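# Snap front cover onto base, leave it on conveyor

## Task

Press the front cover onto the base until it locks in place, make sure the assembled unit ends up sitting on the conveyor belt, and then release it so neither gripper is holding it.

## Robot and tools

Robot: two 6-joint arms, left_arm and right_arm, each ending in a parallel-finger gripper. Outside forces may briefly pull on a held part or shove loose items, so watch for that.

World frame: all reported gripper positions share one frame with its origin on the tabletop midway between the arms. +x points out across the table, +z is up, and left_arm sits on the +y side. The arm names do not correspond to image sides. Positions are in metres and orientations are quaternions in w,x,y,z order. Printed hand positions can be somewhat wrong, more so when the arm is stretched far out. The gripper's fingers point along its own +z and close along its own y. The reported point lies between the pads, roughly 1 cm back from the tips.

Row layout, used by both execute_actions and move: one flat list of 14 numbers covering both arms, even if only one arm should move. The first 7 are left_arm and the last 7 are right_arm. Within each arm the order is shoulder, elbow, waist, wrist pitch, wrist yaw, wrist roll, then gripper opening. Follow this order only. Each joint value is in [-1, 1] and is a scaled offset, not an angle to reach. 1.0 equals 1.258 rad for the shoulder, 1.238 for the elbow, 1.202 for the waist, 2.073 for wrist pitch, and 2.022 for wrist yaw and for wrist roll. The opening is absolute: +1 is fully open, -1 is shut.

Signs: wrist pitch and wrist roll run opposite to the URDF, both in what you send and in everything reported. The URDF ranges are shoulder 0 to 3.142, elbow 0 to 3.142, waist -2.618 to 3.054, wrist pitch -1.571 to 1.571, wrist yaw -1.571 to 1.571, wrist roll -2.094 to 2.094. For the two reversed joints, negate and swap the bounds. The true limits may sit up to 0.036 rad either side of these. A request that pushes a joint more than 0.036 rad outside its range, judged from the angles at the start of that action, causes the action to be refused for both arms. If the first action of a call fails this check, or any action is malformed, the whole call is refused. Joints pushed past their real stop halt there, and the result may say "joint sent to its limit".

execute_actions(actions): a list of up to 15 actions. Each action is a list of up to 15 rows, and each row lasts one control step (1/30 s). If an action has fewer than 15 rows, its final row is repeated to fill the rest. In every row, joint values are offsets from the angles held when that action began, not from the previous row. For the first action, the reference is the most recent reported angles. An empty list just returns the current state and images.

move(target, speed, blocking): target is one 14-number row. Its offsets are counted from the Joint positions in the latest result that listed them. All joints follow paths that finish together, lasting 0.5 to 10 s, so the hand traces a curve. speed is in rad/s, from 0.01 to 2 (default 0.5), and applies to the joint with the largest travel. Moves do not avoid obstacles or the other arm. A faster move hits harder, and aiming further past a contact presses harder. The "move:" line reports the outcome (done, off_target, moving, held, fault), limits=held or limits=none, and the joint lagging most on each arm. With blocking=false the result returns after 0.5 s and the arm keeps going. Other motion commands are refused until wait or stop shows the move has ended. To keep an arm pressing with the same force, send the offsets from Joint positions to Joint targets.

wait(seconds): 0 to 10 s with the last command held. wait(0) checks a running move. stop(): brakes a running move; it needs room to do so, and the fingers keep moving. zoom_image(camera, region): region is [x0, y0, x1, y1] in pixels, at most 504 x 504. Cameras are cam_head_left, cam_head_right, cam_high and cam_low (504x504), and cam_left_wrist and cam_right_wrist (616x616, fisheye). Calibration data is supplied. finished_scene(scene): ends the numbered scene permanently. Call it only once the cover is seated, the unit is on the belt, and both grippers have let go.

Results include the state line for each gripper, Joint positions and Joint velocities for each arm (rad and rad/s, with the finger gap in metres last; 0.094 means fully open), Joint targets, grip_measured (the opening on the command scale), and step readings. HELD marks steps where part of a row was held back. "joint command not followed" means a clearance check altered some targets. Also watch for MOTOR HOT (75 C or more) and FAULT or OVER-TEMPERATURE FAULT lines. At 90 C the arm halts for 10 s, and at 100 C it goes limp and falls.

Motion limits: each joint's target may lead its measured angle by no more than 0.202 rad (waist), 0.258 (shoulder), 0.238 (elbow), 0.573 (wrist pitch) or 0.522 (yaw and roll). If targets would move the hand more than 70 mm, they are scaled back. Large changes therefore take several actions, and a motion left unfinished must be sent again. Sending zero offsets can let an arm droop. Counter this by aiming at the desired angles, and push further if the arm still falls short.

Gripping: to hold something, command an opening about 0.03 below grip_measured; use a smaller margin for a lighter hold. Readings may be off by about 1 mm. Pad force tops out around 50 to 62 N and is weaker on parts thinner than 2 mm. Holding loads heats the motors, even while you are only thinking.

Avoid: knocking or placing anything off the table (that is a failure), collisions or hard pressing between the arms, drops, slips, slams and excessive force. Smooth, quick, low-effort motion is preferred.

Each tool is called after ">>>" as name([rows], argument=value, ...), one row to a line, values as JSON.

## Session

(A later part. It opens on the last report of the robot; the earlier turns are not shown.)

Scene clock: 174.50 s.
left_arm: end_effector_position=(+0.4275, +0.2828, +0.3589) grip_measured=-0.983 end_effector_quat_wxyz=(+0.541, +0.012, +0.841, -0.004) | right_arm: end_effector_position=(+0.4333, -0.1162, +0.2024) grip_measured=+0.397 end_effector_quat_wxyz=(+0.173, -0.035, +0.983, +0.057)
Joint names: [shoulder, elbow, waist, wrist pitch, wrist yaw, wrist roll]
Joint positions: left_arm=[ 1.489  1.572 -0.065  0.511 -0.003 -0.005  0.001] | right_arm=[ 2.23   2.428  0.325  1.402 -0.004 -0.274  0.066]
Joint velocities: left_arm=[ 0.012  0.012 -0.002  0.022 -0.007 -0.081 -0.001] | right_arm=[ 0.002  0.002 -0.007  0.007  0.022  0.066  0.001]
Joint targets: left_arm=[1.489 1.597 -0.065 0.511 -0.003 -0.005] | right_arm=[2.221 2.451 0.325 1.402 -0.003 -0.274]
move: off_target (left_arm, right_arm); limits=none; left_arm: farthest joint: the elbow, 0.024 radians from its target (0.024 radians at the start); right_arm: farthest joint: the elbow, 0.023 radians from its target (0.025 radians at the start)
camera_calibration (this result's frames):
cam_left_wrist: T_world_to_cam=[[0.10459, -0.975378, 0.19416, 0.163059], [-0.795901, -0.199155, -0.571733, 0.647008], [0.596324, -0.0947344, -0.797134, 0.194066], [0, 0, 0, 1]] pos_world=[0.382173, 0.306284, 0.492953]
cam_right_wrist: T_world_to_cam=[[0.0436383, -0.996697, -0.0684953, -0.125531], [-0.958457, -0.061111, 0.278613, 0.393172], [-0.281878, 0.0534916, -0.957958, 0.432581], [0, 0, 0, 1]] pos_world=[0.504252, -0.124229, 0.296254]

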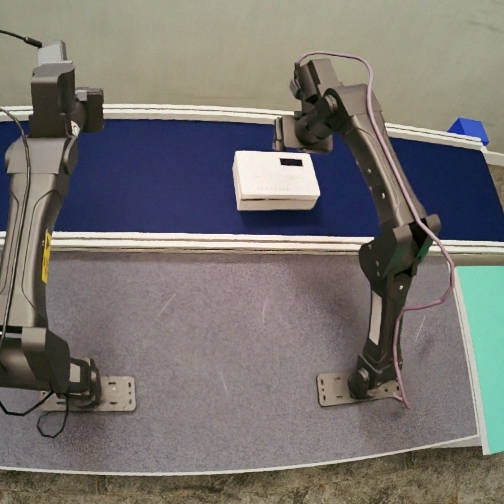

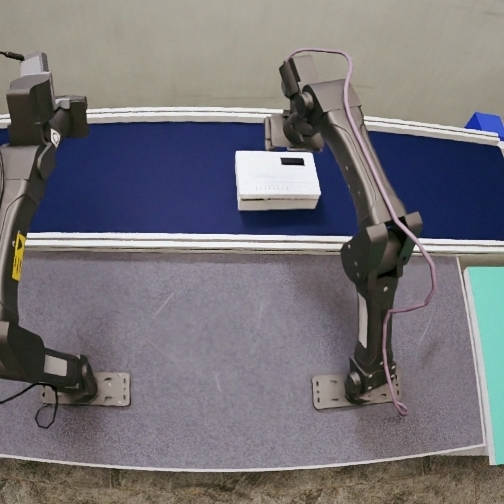

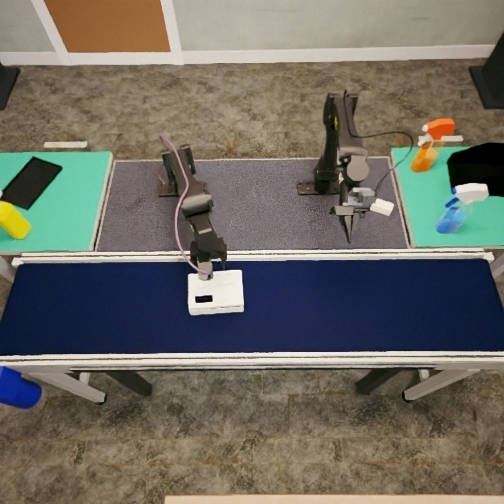

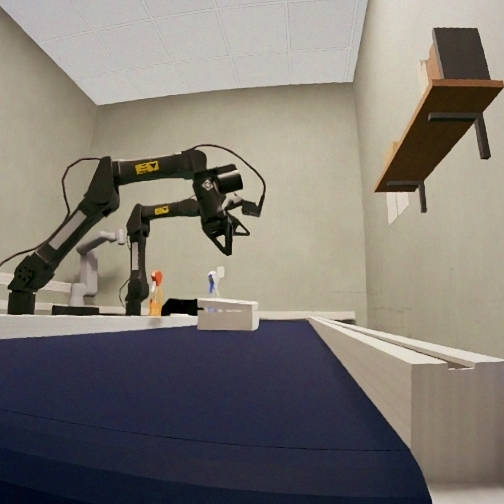

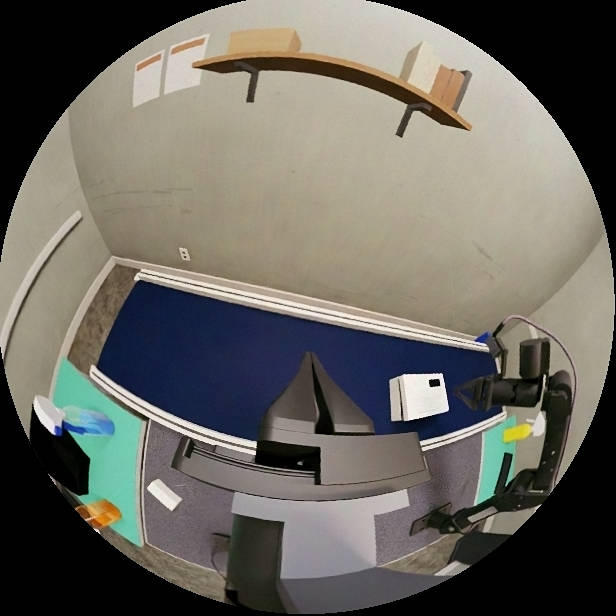

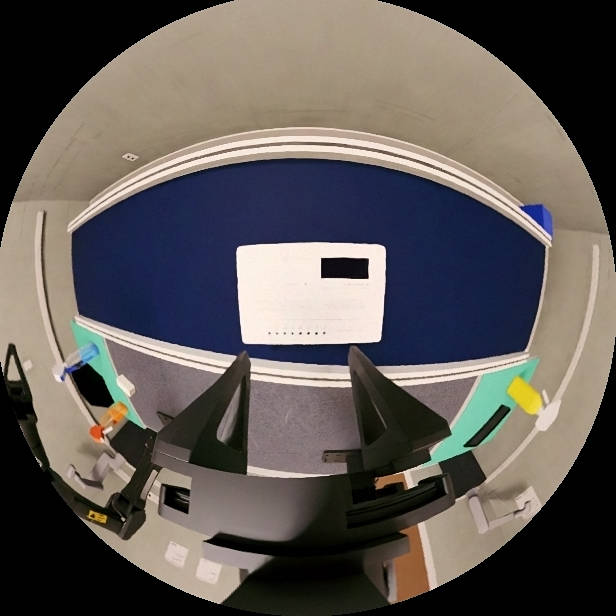

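>>> move(target=[0,0.02,0,0,0,0,-1,0.225,0,0.03,0.03,0,0,0.4], speed=0.15)

>>> move(target=[0,0.02,0,0,0,0,-1,0.035,0,-0.03,-0.025,0,0,0.4], speed=0.05)

>>> move(target=[0,0.02,0,0,0,0,-1,0.12,-0.03,-0.01,0,0,0,0.4], speed=0.1)

>>> move(target=[0,0.02,0,0,0,0,-1,-0.2,0.02,0,0,0,0,0.4], speed=0.3)

>>> zoom_image(camera="cam_low", region=[160,260,290,350])

>>> zoom_image(camera="cam_head_left", region=[210,120,350,240])

Scene clock: 188.20 s.
left_arm: end_effector_position=(+0.4275, +0.2828, +0.3589) grip_measured=-0.983 end_effector_quat_wxyz=(+0.541, +0.012, +0.841, -0.004) | right_arm: end_effector_position=(+0.4237, -0.1069, +0.0885) grip_measured=+0.397 end_effector_quat_wxyz=(+0.039, -0.047, +0.998, +0.018)
Joint names: [shoulder, elbow, waist, wrist pitch, wrist yaw, wrist roll]
Joint positions: left_arm=[ 1.489  1.572 -0.065  0.511 -0.003 -0.005  0.001] | right_arm=[ 2.462  2.428  0.347  1.451 -0.009 -0.274  0.066]
Joint velocities: left_arm=[-0.012 -0.012 -0.007  0.037 -0.007  0.022  0.002] | right_arm=[-0.012 -0.027 -0.002 -0.022  0.022  0.022 -0.001]
Joint targets: left_arm=[1.489 1.597 -0.065 0.511 -0.003 -0.005] | right_arm=[2.513 2.428 0.361 1.464 -0.004 -0.274]
move: off_target (left_arm, right_arm); limits=none; left_arm: farthest joint: the elbow, 0.024 radians from its target (0.024 radians at the start); right_arm: farthest joint: the shoulder, 0.051 radians from its target (0.283 radians at the start)
camera_calibration (this result's frames):
cam_left_wrist: T_world_to_cam=[[0.10459, -0.975378, 0.19416, 0.163059], [-0.795901, -0.199155, -0.571733, 0.647008], [0.596324, -0.0947344, -0.797134, 0.194066], [0, 0, 0, 1]] pos_world=[0.382173, 0.306284, 0.492953]
cam_right_wrist: T_world_to_cam=[[0.0600091, -0.998128, 0.0118245, -0.137879], [-0.849757, -0.0448663, 0.525261, 0.350048], [-0.523748, -0.0415684, -0.850859, 0.403094], [0, 0, 0, 1]] pos_world=[0.51685, -0.10516, 0.160739]

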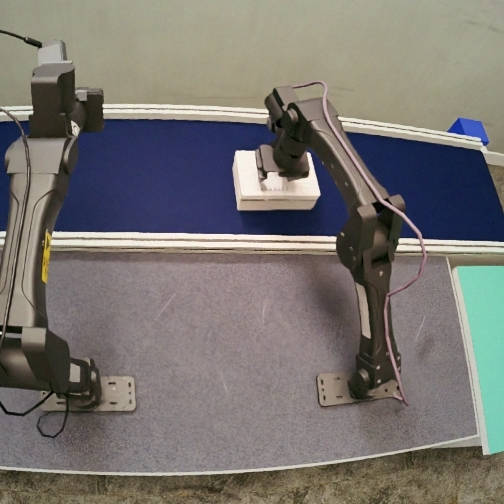

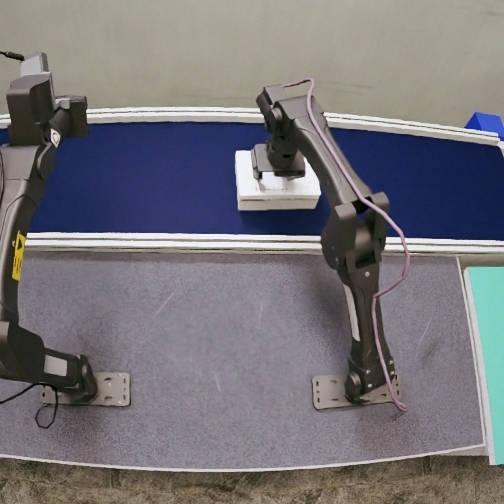

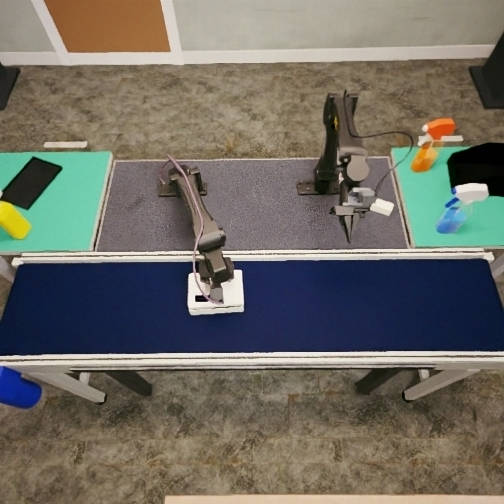

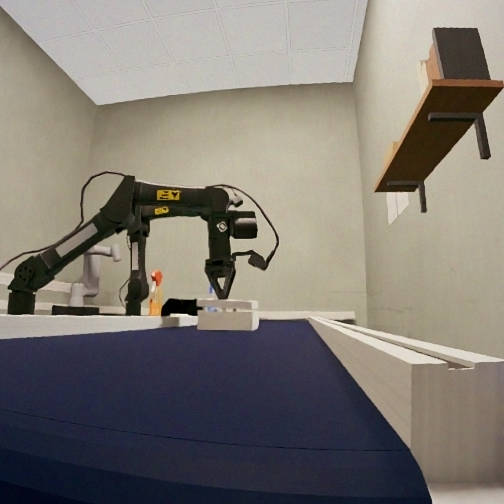

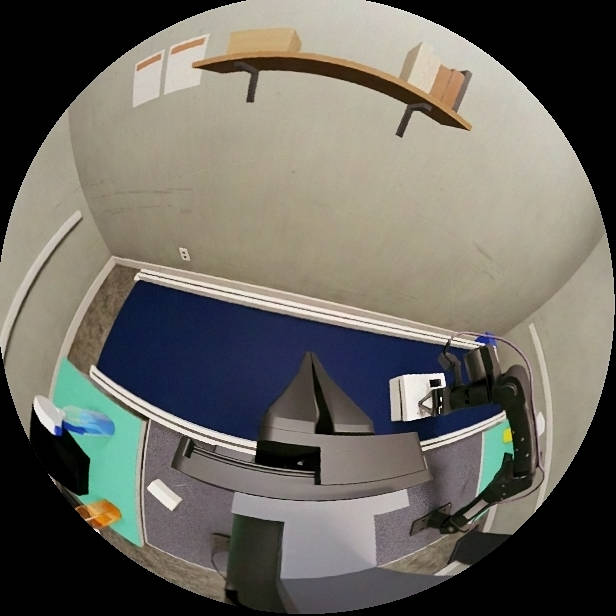

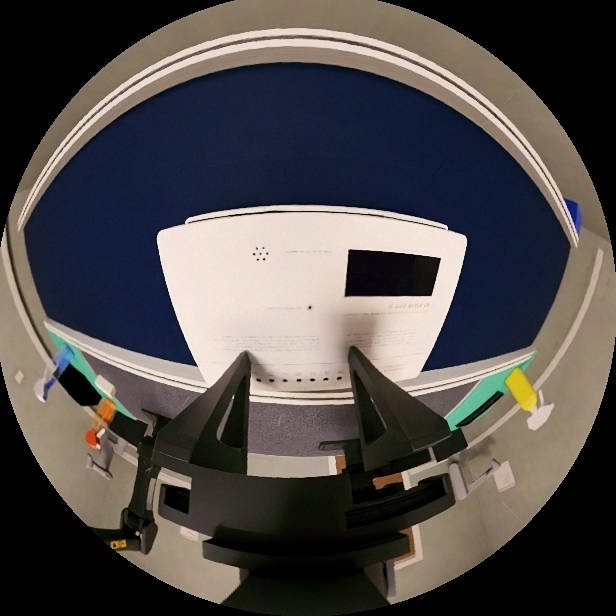

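Scene clock: 189.53 s.
left_arm: end_effector_position=(+0.4275, +0.2828, +0.3589) grip_measured=-0.983 end_effector_quat_wxyz=(+0.541, +0.012, +0.841, -0.004) | right_arm: end_effector_position=(+0.4356, -0.1129, +0.0878) grip_measured=+0.397 end_effector_quat_wxyz=(+0.053, -0.035, +0.998, +0.029)
Joint names: [shoulder, elbow, waist, wrist pitch, wrist yaw, wrist roll]
Joint positions: left_arm=[ 1.489  1.572 -0.065  0.511 -0.003 -0.005  0.001] | right_arm=[ 2.466  2.428  0.323  1.414 -0.022 -0.274  0.066]
Joint velocities: left_arm=[-0.002 -0.012 -0.007  0.037  0.037 -0.11   0.   ] | right_arm=[ 0.002  0.012 -0.012  0.022 -0.022  0.007  0.   ]
Joint targets: left_arm=[1.489 1.597 -0.065 0.511 -0.003 -0.005] | right_arm=[2.506 2.428 0.311 1.399 -0.009 -0.274]
move: off_target (left_arm, right_arm); limits=none; left_arm: farthest joint: the elbow, 0.024 radians from its target (0.024 radians at the start); right_arm: farthest joint: the shoulder, 0.040 radians from its target (0.044 radians at the start)
camera_calibration (this result's frames):
cam_left_wrist: T_world_to_cam=[[0.10459, -0.975378, 0.19416, 0.163059], [-0.795901, -0.199155, -0.571733, 0.647008], [0.596324, -0.0947344, -0.797134, 0.194066], [0, 0, 0, 1]] pos_world=[0.382173, 0.306284, 0.492953]
cam_right_wrist: T_world_to_cam=[[0.037017, -0.99925, -0.0113444, -0.132573], [-0.864423, -0.0377141, 0.501349, 0.369579], [-0.501401, -0.00875205, -0.865171, 0.403756], [0, 0, 0, 1]] pos_world=[0.526824, -0.115002, 0.162526]

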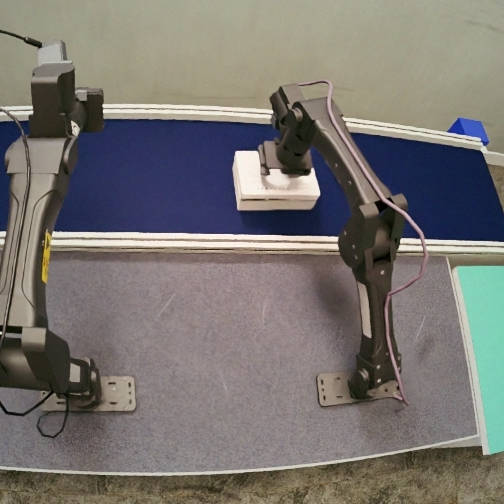

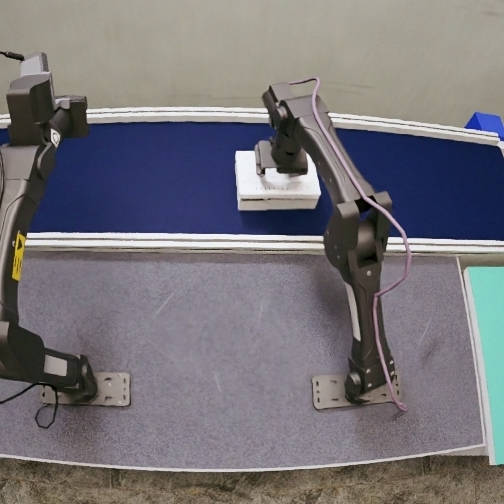

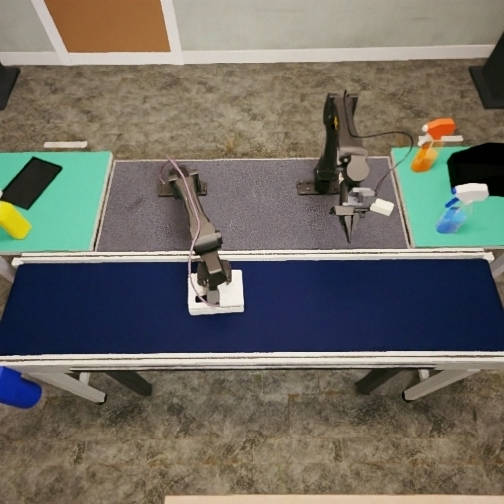

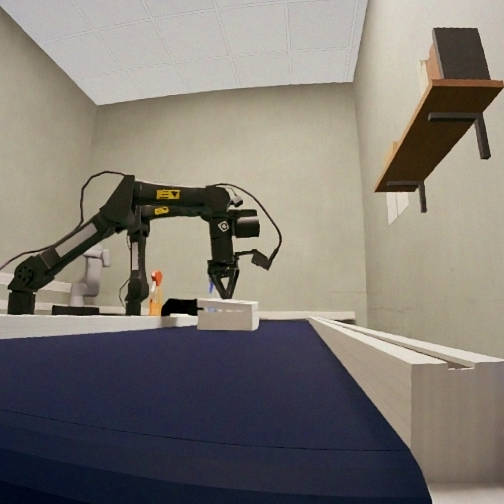

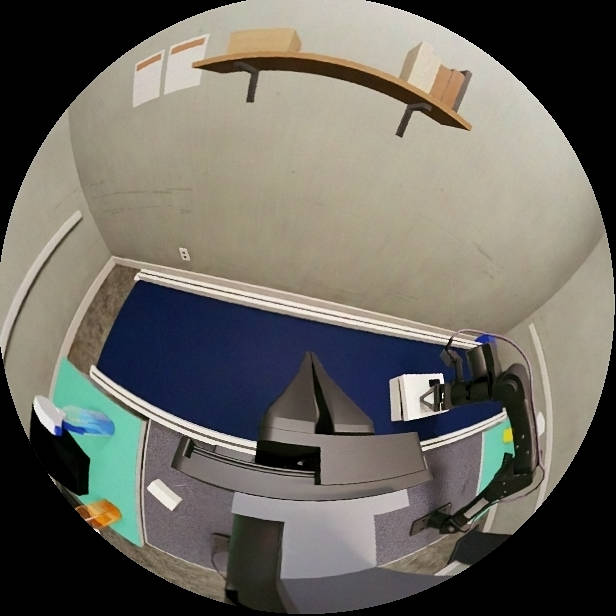

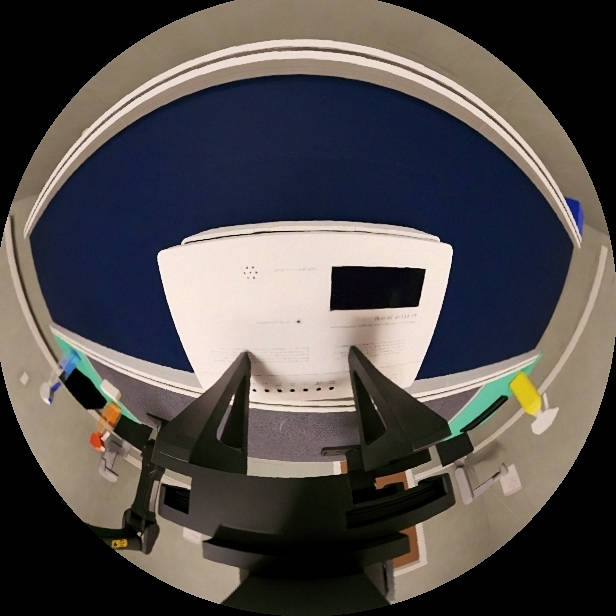

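Scene clock: 191.27 s.
left_arm: end_effector_position=(+0.4275, +0.2828, +0.3589) grip_measured=-0.983 end_effector_quat_wxyz=(+0.541, +0.012, +0.841, -0.004) | right_arm: end_effector_position=(+0.4350, -0.1130, +0.0843) grip_measured=+0.397 end_effector_quat_wxyz=(+0.049, -0.035, +0.998, +0.028)
Joint names: [shoulder, elbow, waist, wrist pitch, wrist yaw, wrist roll]
Joint positions: left_arm=[ 1.489  1.572 -0.065  0.511 -0.003 -0.005  0.001] | right_arm=[ 2.473  2.428  0.322  1.416 -0.024 -0.274  0.066]
Joint velocities: left_arm=[-0.017 -0.007  0.002 -0.022 -0.007  0.081  0.001] | right_arm=[-0.002  0.017  0.002 -0.022 -0.022 -0.066 -0.   ]
Joint targets: left_arm=[1.489 1.597 -0.065 0.511 -0.003 -0.005] | right_arm=[2.602 2.395 0.312 1.415 -0.023 -0.274]
move: off_target (left_arm, right_arm); limits=none; left_arm: farthest joint: the elbow, 0.024 radians from its target (0.024 radians at the start); right_arm: farthest joint: the shoulder, 0.144 radians from its target (0.151 radians at the start)
camera_calibration (this result's frames):
cam_left_wrist: T_world_to_cam=[[0.10459, -0.975378, 0.19416, 0.163059], [-0.795901, -0.199155, -0.571733, 0.647008], [0.596324, -0.0947344, -0.797134, 0.194066], [0, 0, 0, 1]] pos_world=[0.382173, 0.306284, 0.492953]
cam_right_wrist: T_world_to_cam=[[0.0367157, -0.999274, -0.0101446, -0.132694], [-0.859999, -0.0367655, 0.50897, 0.368362], [-0.508974, -0.00996283, -0.860725, 0.40318], [0, 0, 0, 1]] pos_world=[0.526871, -0.115038, 0.158195]

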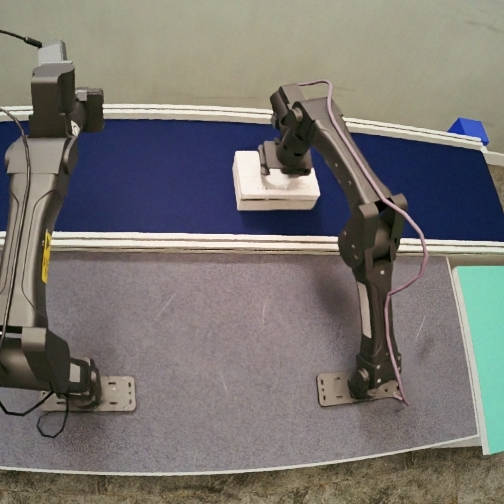

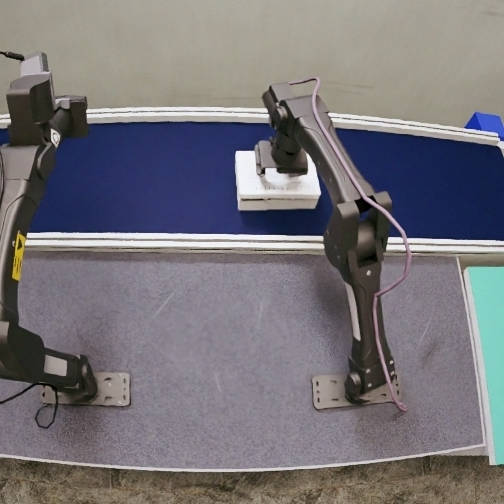

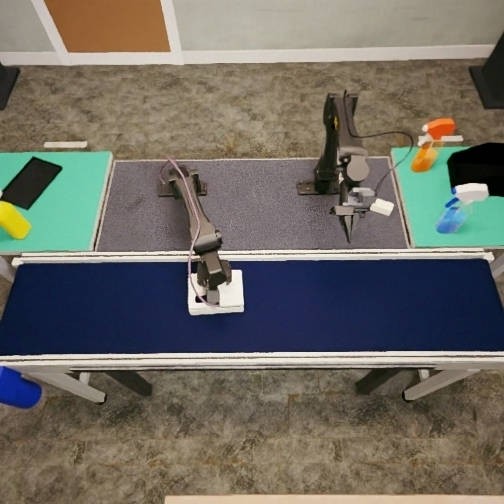

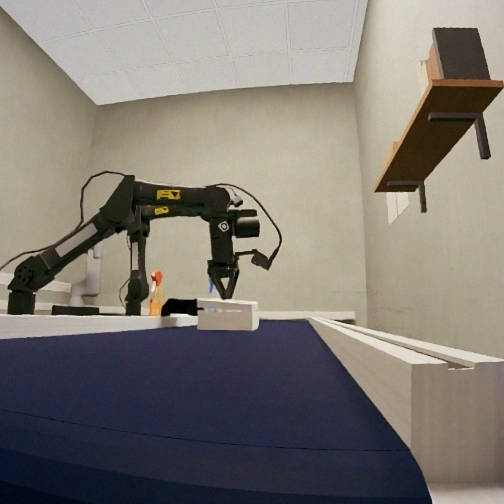

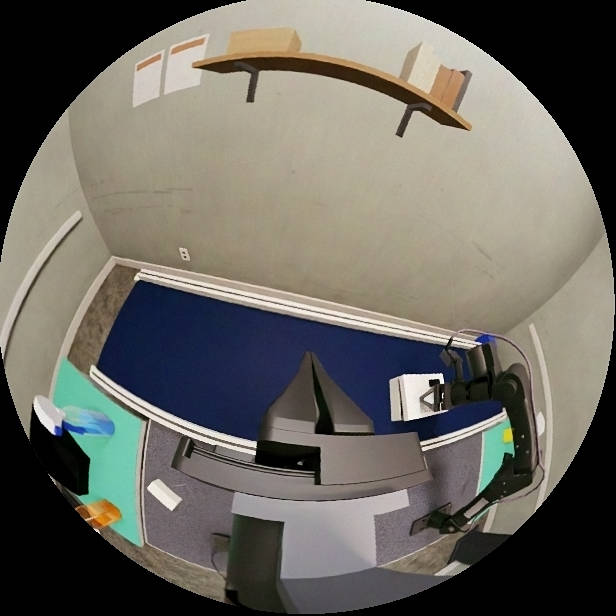

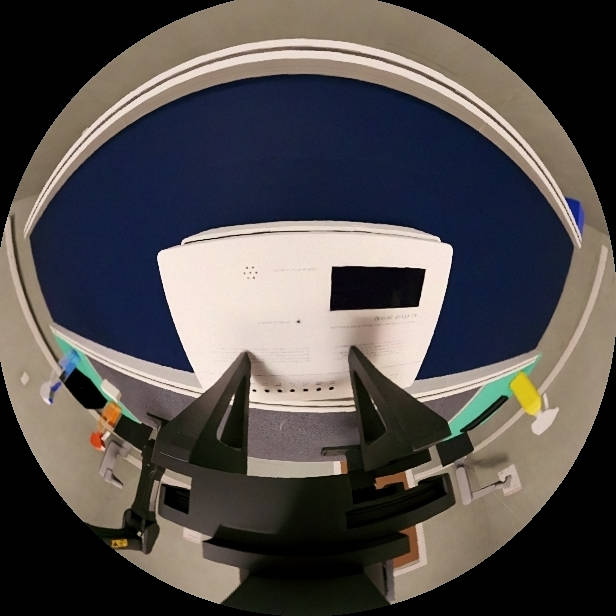

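Scene clock: 192.50 s.
left_arm: end_effector_position=(+0.4275, +0.2828, +0.3589) grip_measured=-0.983 end_effector_quat_wxyz=(+0.541, +0.012, +0.841, -0.004) | right_arm: end_effector_position=(+0.4297, -0.1149, +0.2015) grip_measured=+0.397 end_effector_quat_wxyz=(+0.164, -0.036, +0.984, +0.065)
Joint names: [shoulder, elbow, waist, wrist pitch, wrist yaw, wrist roll]
Joint positions: left_arm=[ 1.489  1.572 -0.065  0.511 -0.003 -0.005  0.001] | right_arm=[ 2.231  2.43   0.322  1.416 -0.024 -0.274  0.066]
Joint velocities: left_arm=[-0.017 -0.017  0.002  0.022 -0.037 -0.022 -0.   ] | right_arm=[-0.007 -0.007  0.002  0.007 -0.037 -0.007 -0.001]
Joint targets: left_arm=[1.489 1.597 -0.065 0.511 -0.003 -0.005] | right_arm=[2.221 2.453 0.322 1.416 -0.024 -0.274]
move: off_target (left_arm, right_arm); limits=none; left_arm: farthest joint: the elbow, 0.024 radians from its target (0.024 radians at the start); right_arm: farthest joint: the elbow, 0.023 radians from its target (0.024 radians at the start)
camera_calibration (this result's frames):
cam_left_wrist: T_world_to_cam=[[0.10459, -0.975378, 0.19416, 0.163059], [-0.795901, -0.199155, -0.571733, 0.647008], [0.596324, -0.0947344, -0.797134, 0.194066], [0, 0, 0, 1]] pos_world=[0.382173, 0.306284, 0.492953]
cam_right_wrist: T_world_to_cam=[[0.0474439, -0.995444, -0.0827094, -0.122748], [-0.952901, -0.0699362, 0.295109, 0.383277], [-0.299549, 0.0648127, -0.951877, 0.438334], [0, 0, 0, 1]] pos_world=[0.502351, -0.123793, 0.293979]

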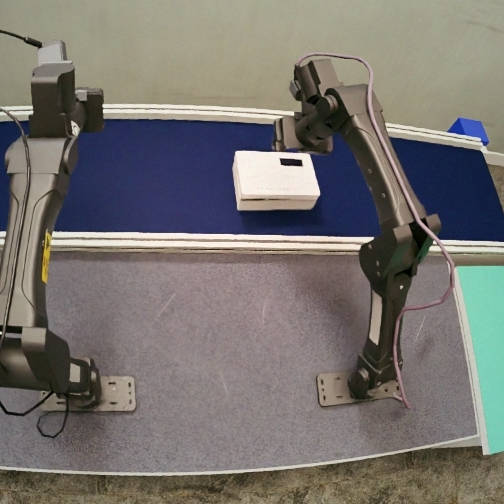

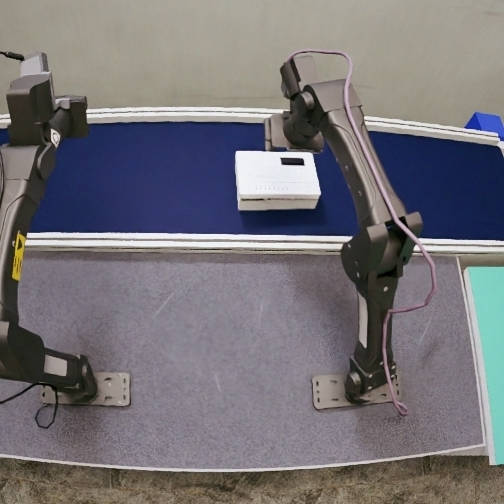

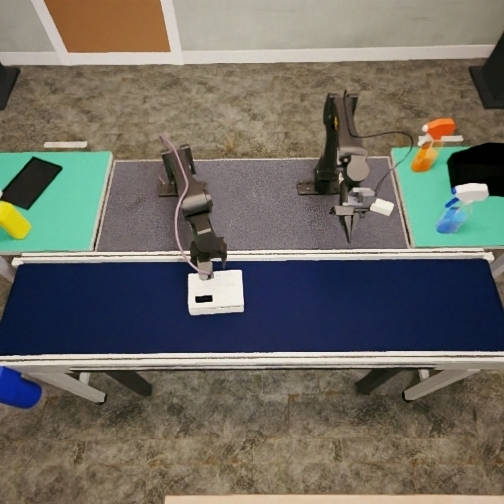

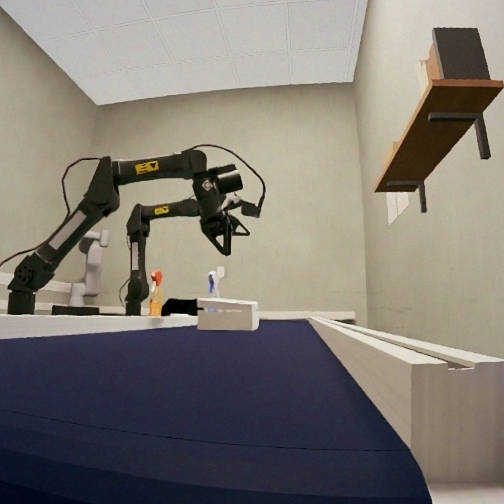

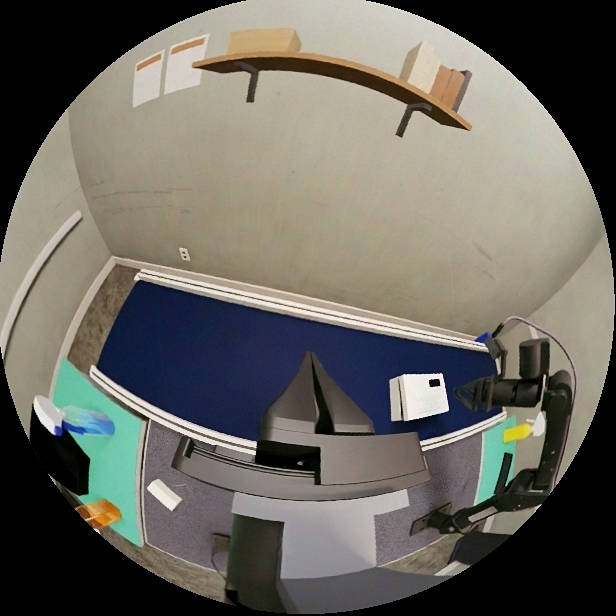

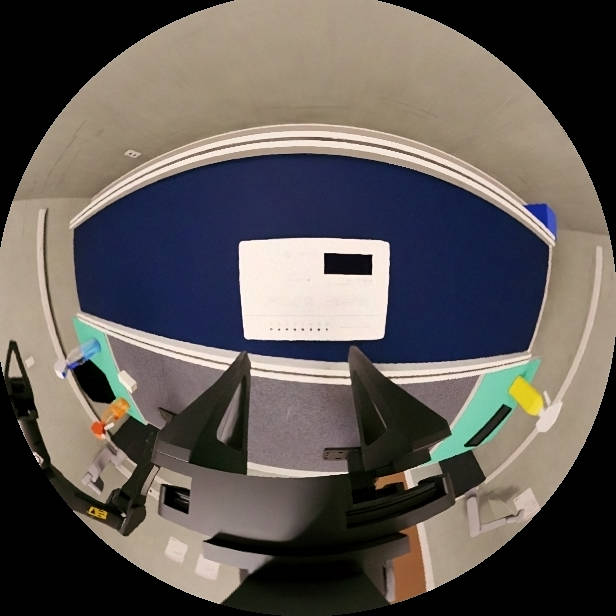

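Region (160, 260, 290, 350) of cam_low's 504x504 image, scaled by 3.877, with more detail than that image has; it fills the top 349 rows of this view, and the rest is white.

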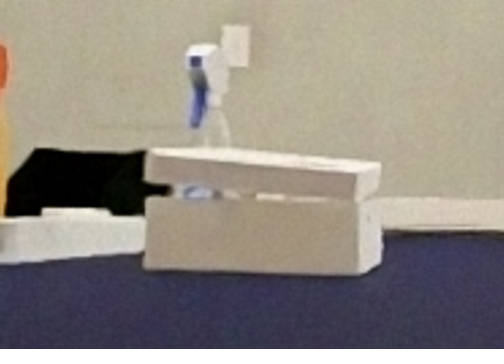

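Region (210, 120, 350, 240) of cam_head_left's 504x504 image, scaled by 3.600, with more detail than that image has; it fills the top 432 rows of this view, and the rest is white.

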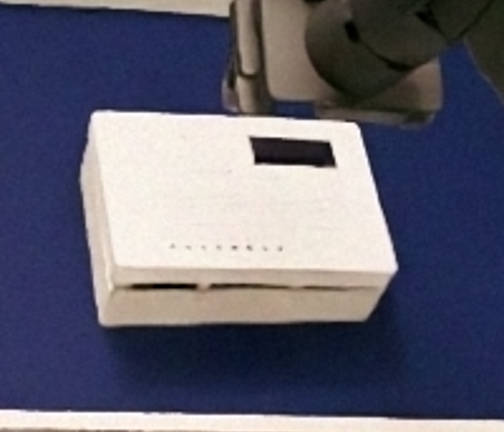

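>>> move(target=[0.575,0.25,-0.40,0.06,0,0,-1,-0.2,0.02,-0.15,0,0.012,0,0.4])

>>> zoom_image(camera="cam_low", region=[160,260,290,350])

>>> zoom_image(camera="cam_high", region=[170,240,290,330])

Scene clock: 201.00 s.
left_arm: end_effector_position=(+0.4558, +0.0199, +0.0805) grip_measured=-0.983 end_effector_quat_wxyz=(+0.265, +0.244, +0.930, -0.067) | right_arm: end_effector_position=(+0.4206, -0.2062, +0.3109) grip_measured=+0.397 end_effector_quat_wxyz=(+0.283, +0.049, +0.955, +0.069)
Joint names: [shoulder, elbow, waist, wrist pitch, wrist yaw, wrist roll]
Joint positions: left_arm=[ 2.232  1.853 -0.55   0.637 -0.004 -0.005  0.001] | right_arm=[ 1.994  2.43   0.148  1.416 -0.01  -0.274  0.066]
Joint velocities: left_arm=[-0.002  0.007 -0.007  0.037  0.007 -0.037  0.001] | right_arm=[0.002 0.012 0.012 0.022 0.037 0.051 0.001]
Joint targets: left_arm=[2.212 1.882 -0.546 0.635 -0.004 -0.005] | right_arm=[1.979 2.455 0.142 1.416 0.000 -0.274]
move: off_target (left_arm, right_arm); limits=none; left_arm: farthest joint: the elbow, 0.028 radians from its target (0.309 radians at the start); right_arm: farthest joint: the elbow, 0.025 radians from its target (0.025 radians at the start)
camera_calibration (this result's frames):
cam_left_wrist: T_world_to_cam=[[-0.286392, -0.953951, 0.0892022, 0.143859], [-0.958071, 0.284272, -0.0359005, 0.479143], [0.00888966, -0.0957437, -0.995366, 0.214153], [0, 0, 0, 1]] pos_world=[0.498349, 0.0215317, 0.217529]
cam_right_wrist: T_world_to_cam=[[-0.106278, -0.984812, -0.137298, -0.120332], [-0.992909, 0.0977133, 0.0677044, 0.458074], [-0.0532602, 0.14352, -0.988213, 0.469593], [0, 0, 0, 1]] pos_world=[0.467048, -0.23066, 0.416523]

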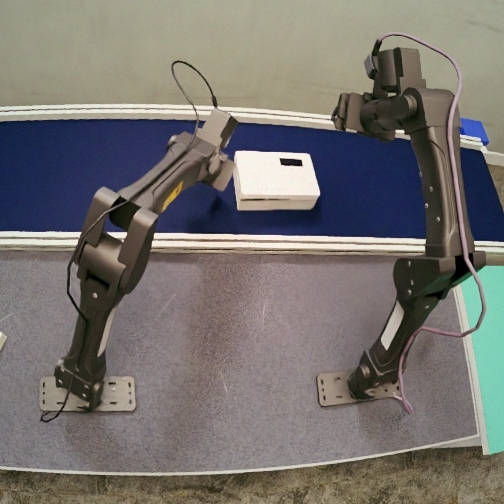

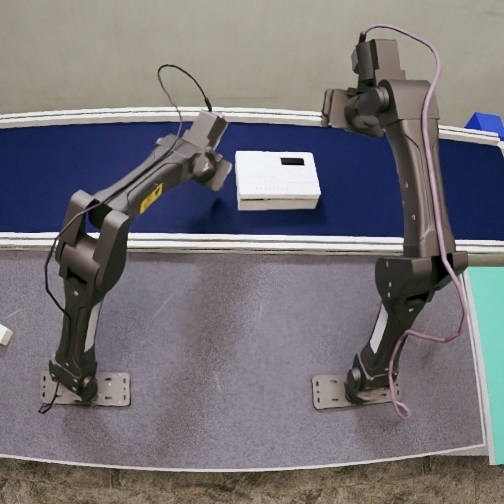

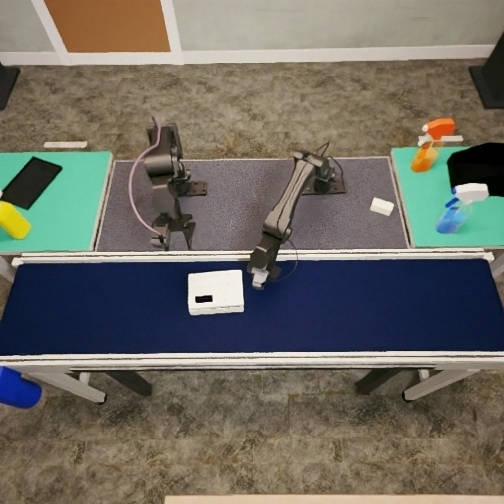

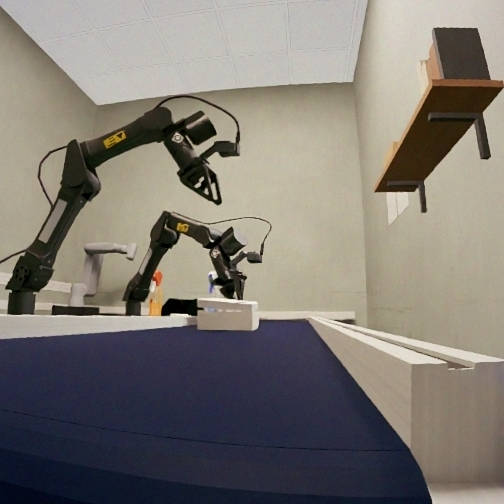

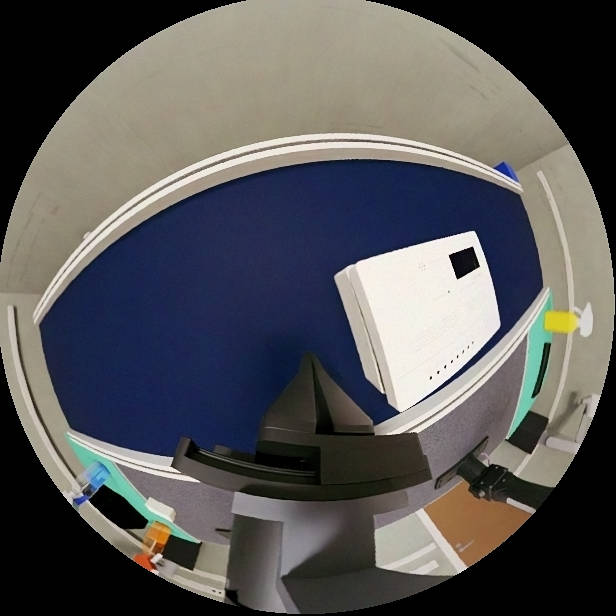

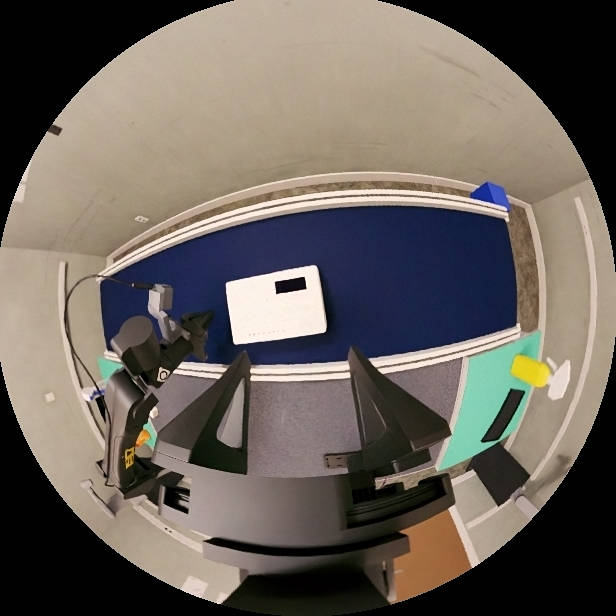

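Region (160, 260, 290, 350) of cam_low's 504x504 image, scaled by 3.877, with more detail than that image has; it fills the top 349 rows of this view, and the rest is white.

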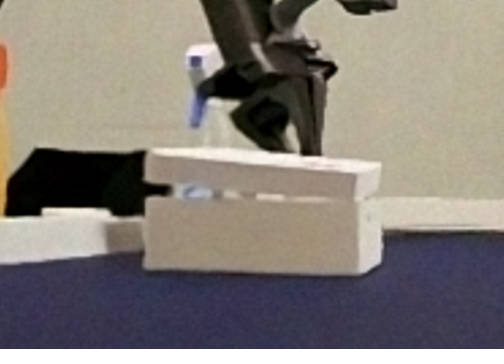

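Region (170, 240, 290, 330) of cam_high's 504x504 image, scaled by 4.200, with more detail than that image has; it fills the top 378 rows of this view, and the rest is white.

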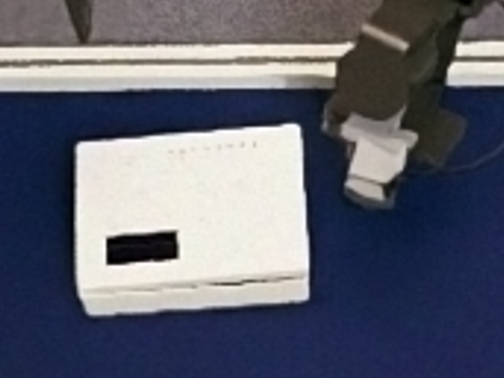

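>>> move(target=[-0.016,0.022,-0.06,-0.035,0,0,-1,0,0.02,0,0,0,0,0.4], speed=0.05)

>>> zoom_image(camera="cam_low", region=[160,260,290,350])

Scene clock: 206.67 s.
left_arm: end_effector_position=(+0.4460, -0.0175, +0.0876) grip_measured=-0.983 end_effector_quat_wxyz=(+0.287, +0.272, +0.915, -0.082) | right_arm: end_effector_position=(+0.4206, -0.2062, +0.3109) grip_measured=+0.397 end_effector_quat_wxyz=(+0.283, +0.049, +0.955, +0.069)
Joint names: [shoulder, elbow, waist, wrist pitch, wrist yaw, wrist roll]
Joint positions: left_arm=[ 2.232  1.853 -0.615  0.585 -0.004 -0.005  0.001] | right_arm=[ 1.994  2.43   0.148  1.416 -0.01  -0.274  0.066]
Joint velocities: left_arm=[-0.012 -0.002  0.002  0.022 -0.007 -0.051  0.   ] | right_arm=[-0.017 -0.007  0.002 -0.022  0.022 -0.037  0.   ]
Joint targets: left_arm=[2.212 1.880 -0.622 0.564 -0.004 -0.005] | right_arm=[1.994 2.455 0.148 1.416 -0.010 -0.274]
move: off_target (left_arm, right_arm); limits=none; left_arm: farthest joint: the elbow, 0.027 radians from its target (0.027 radians at the start); right_arm: farthest joint: the elbow, 0.025 radians from its target (0.025 radians at the start)
camera_calibration (this result's frames):
cam_left_wrist: T_world_to_cam=[[-0.352092, -0.93058, 0.100264, 0.133529], [-0.93484, 0.344394, -0.0864108, 0.475747], [0.0458819, -0.124155, -0.991201, 0.200331], [0, 0, 0, 1]] pos_world=[0.482571, -0.0147132, 0.22629]
cam_right_wrist: T_world_to_cam=[[-0.106278, -0.984812, -0.137298, -0.120332], [-0.992909, 0.0977133, 0.0677044, 0.458074], [-0.0532602, 0.14352, -0.988213, 0.469593], [0, 0, 0, 1]] pos_world=[0.467048, -0.23066, 0.416523]

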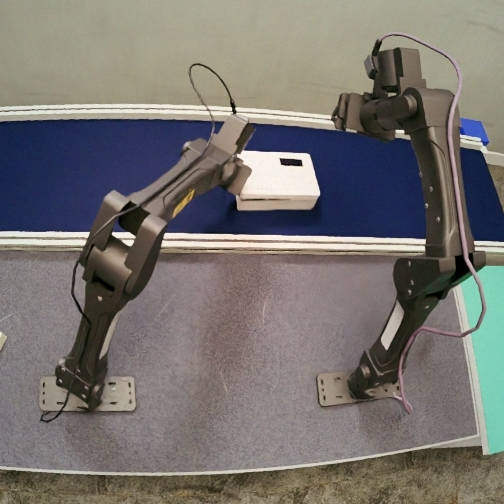

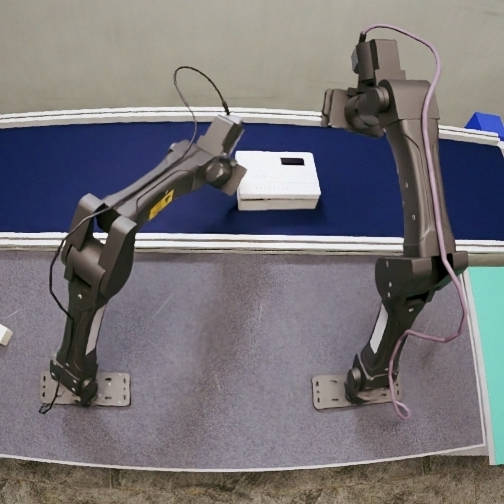

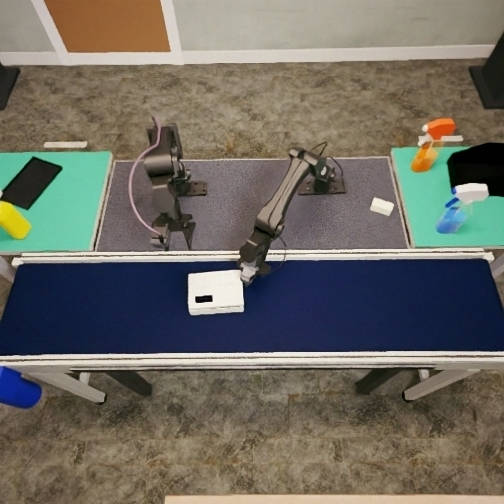

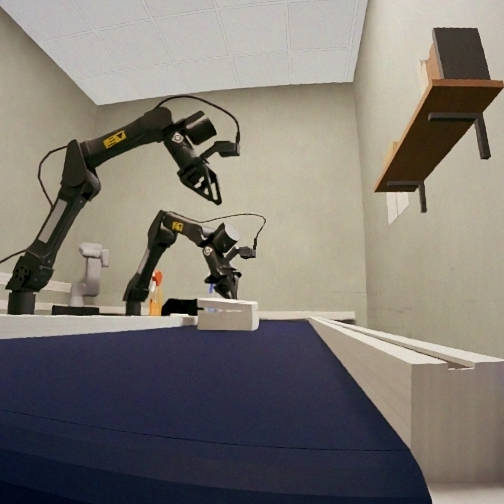

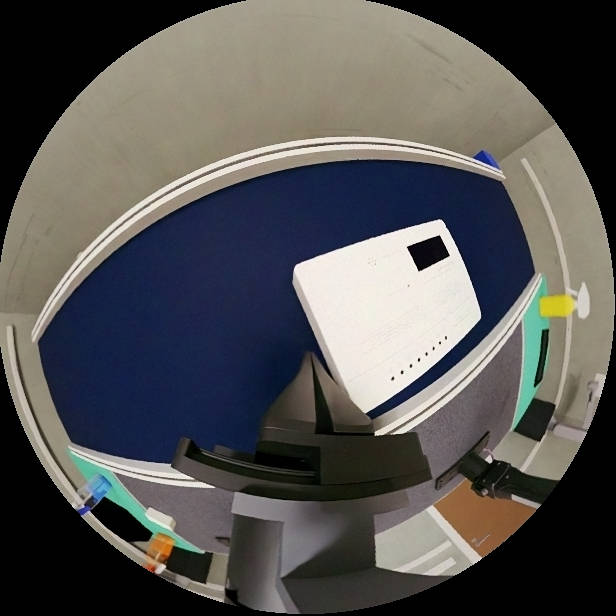

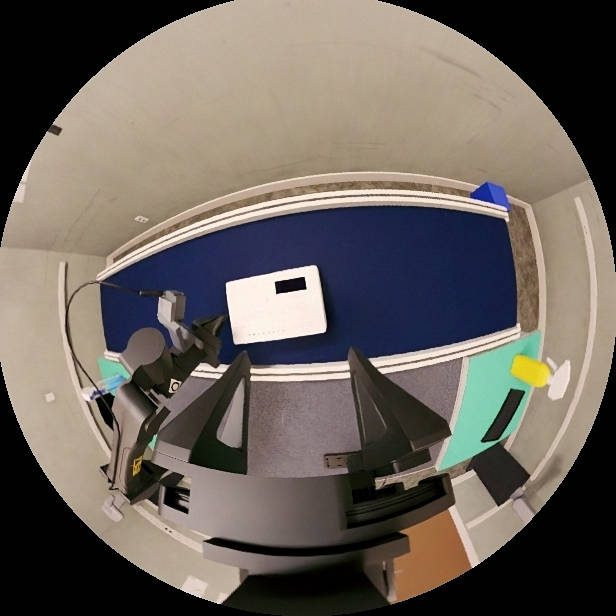

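Region (160, 260, 290, 350) of cam_low's 504x504 image, scaled by 3.877, with more detail than that image has; it fills the top 349 rows of this view, and the rest is white.

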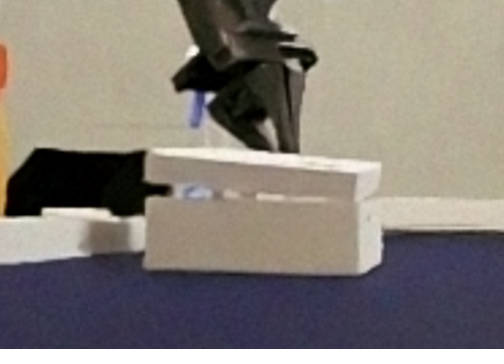

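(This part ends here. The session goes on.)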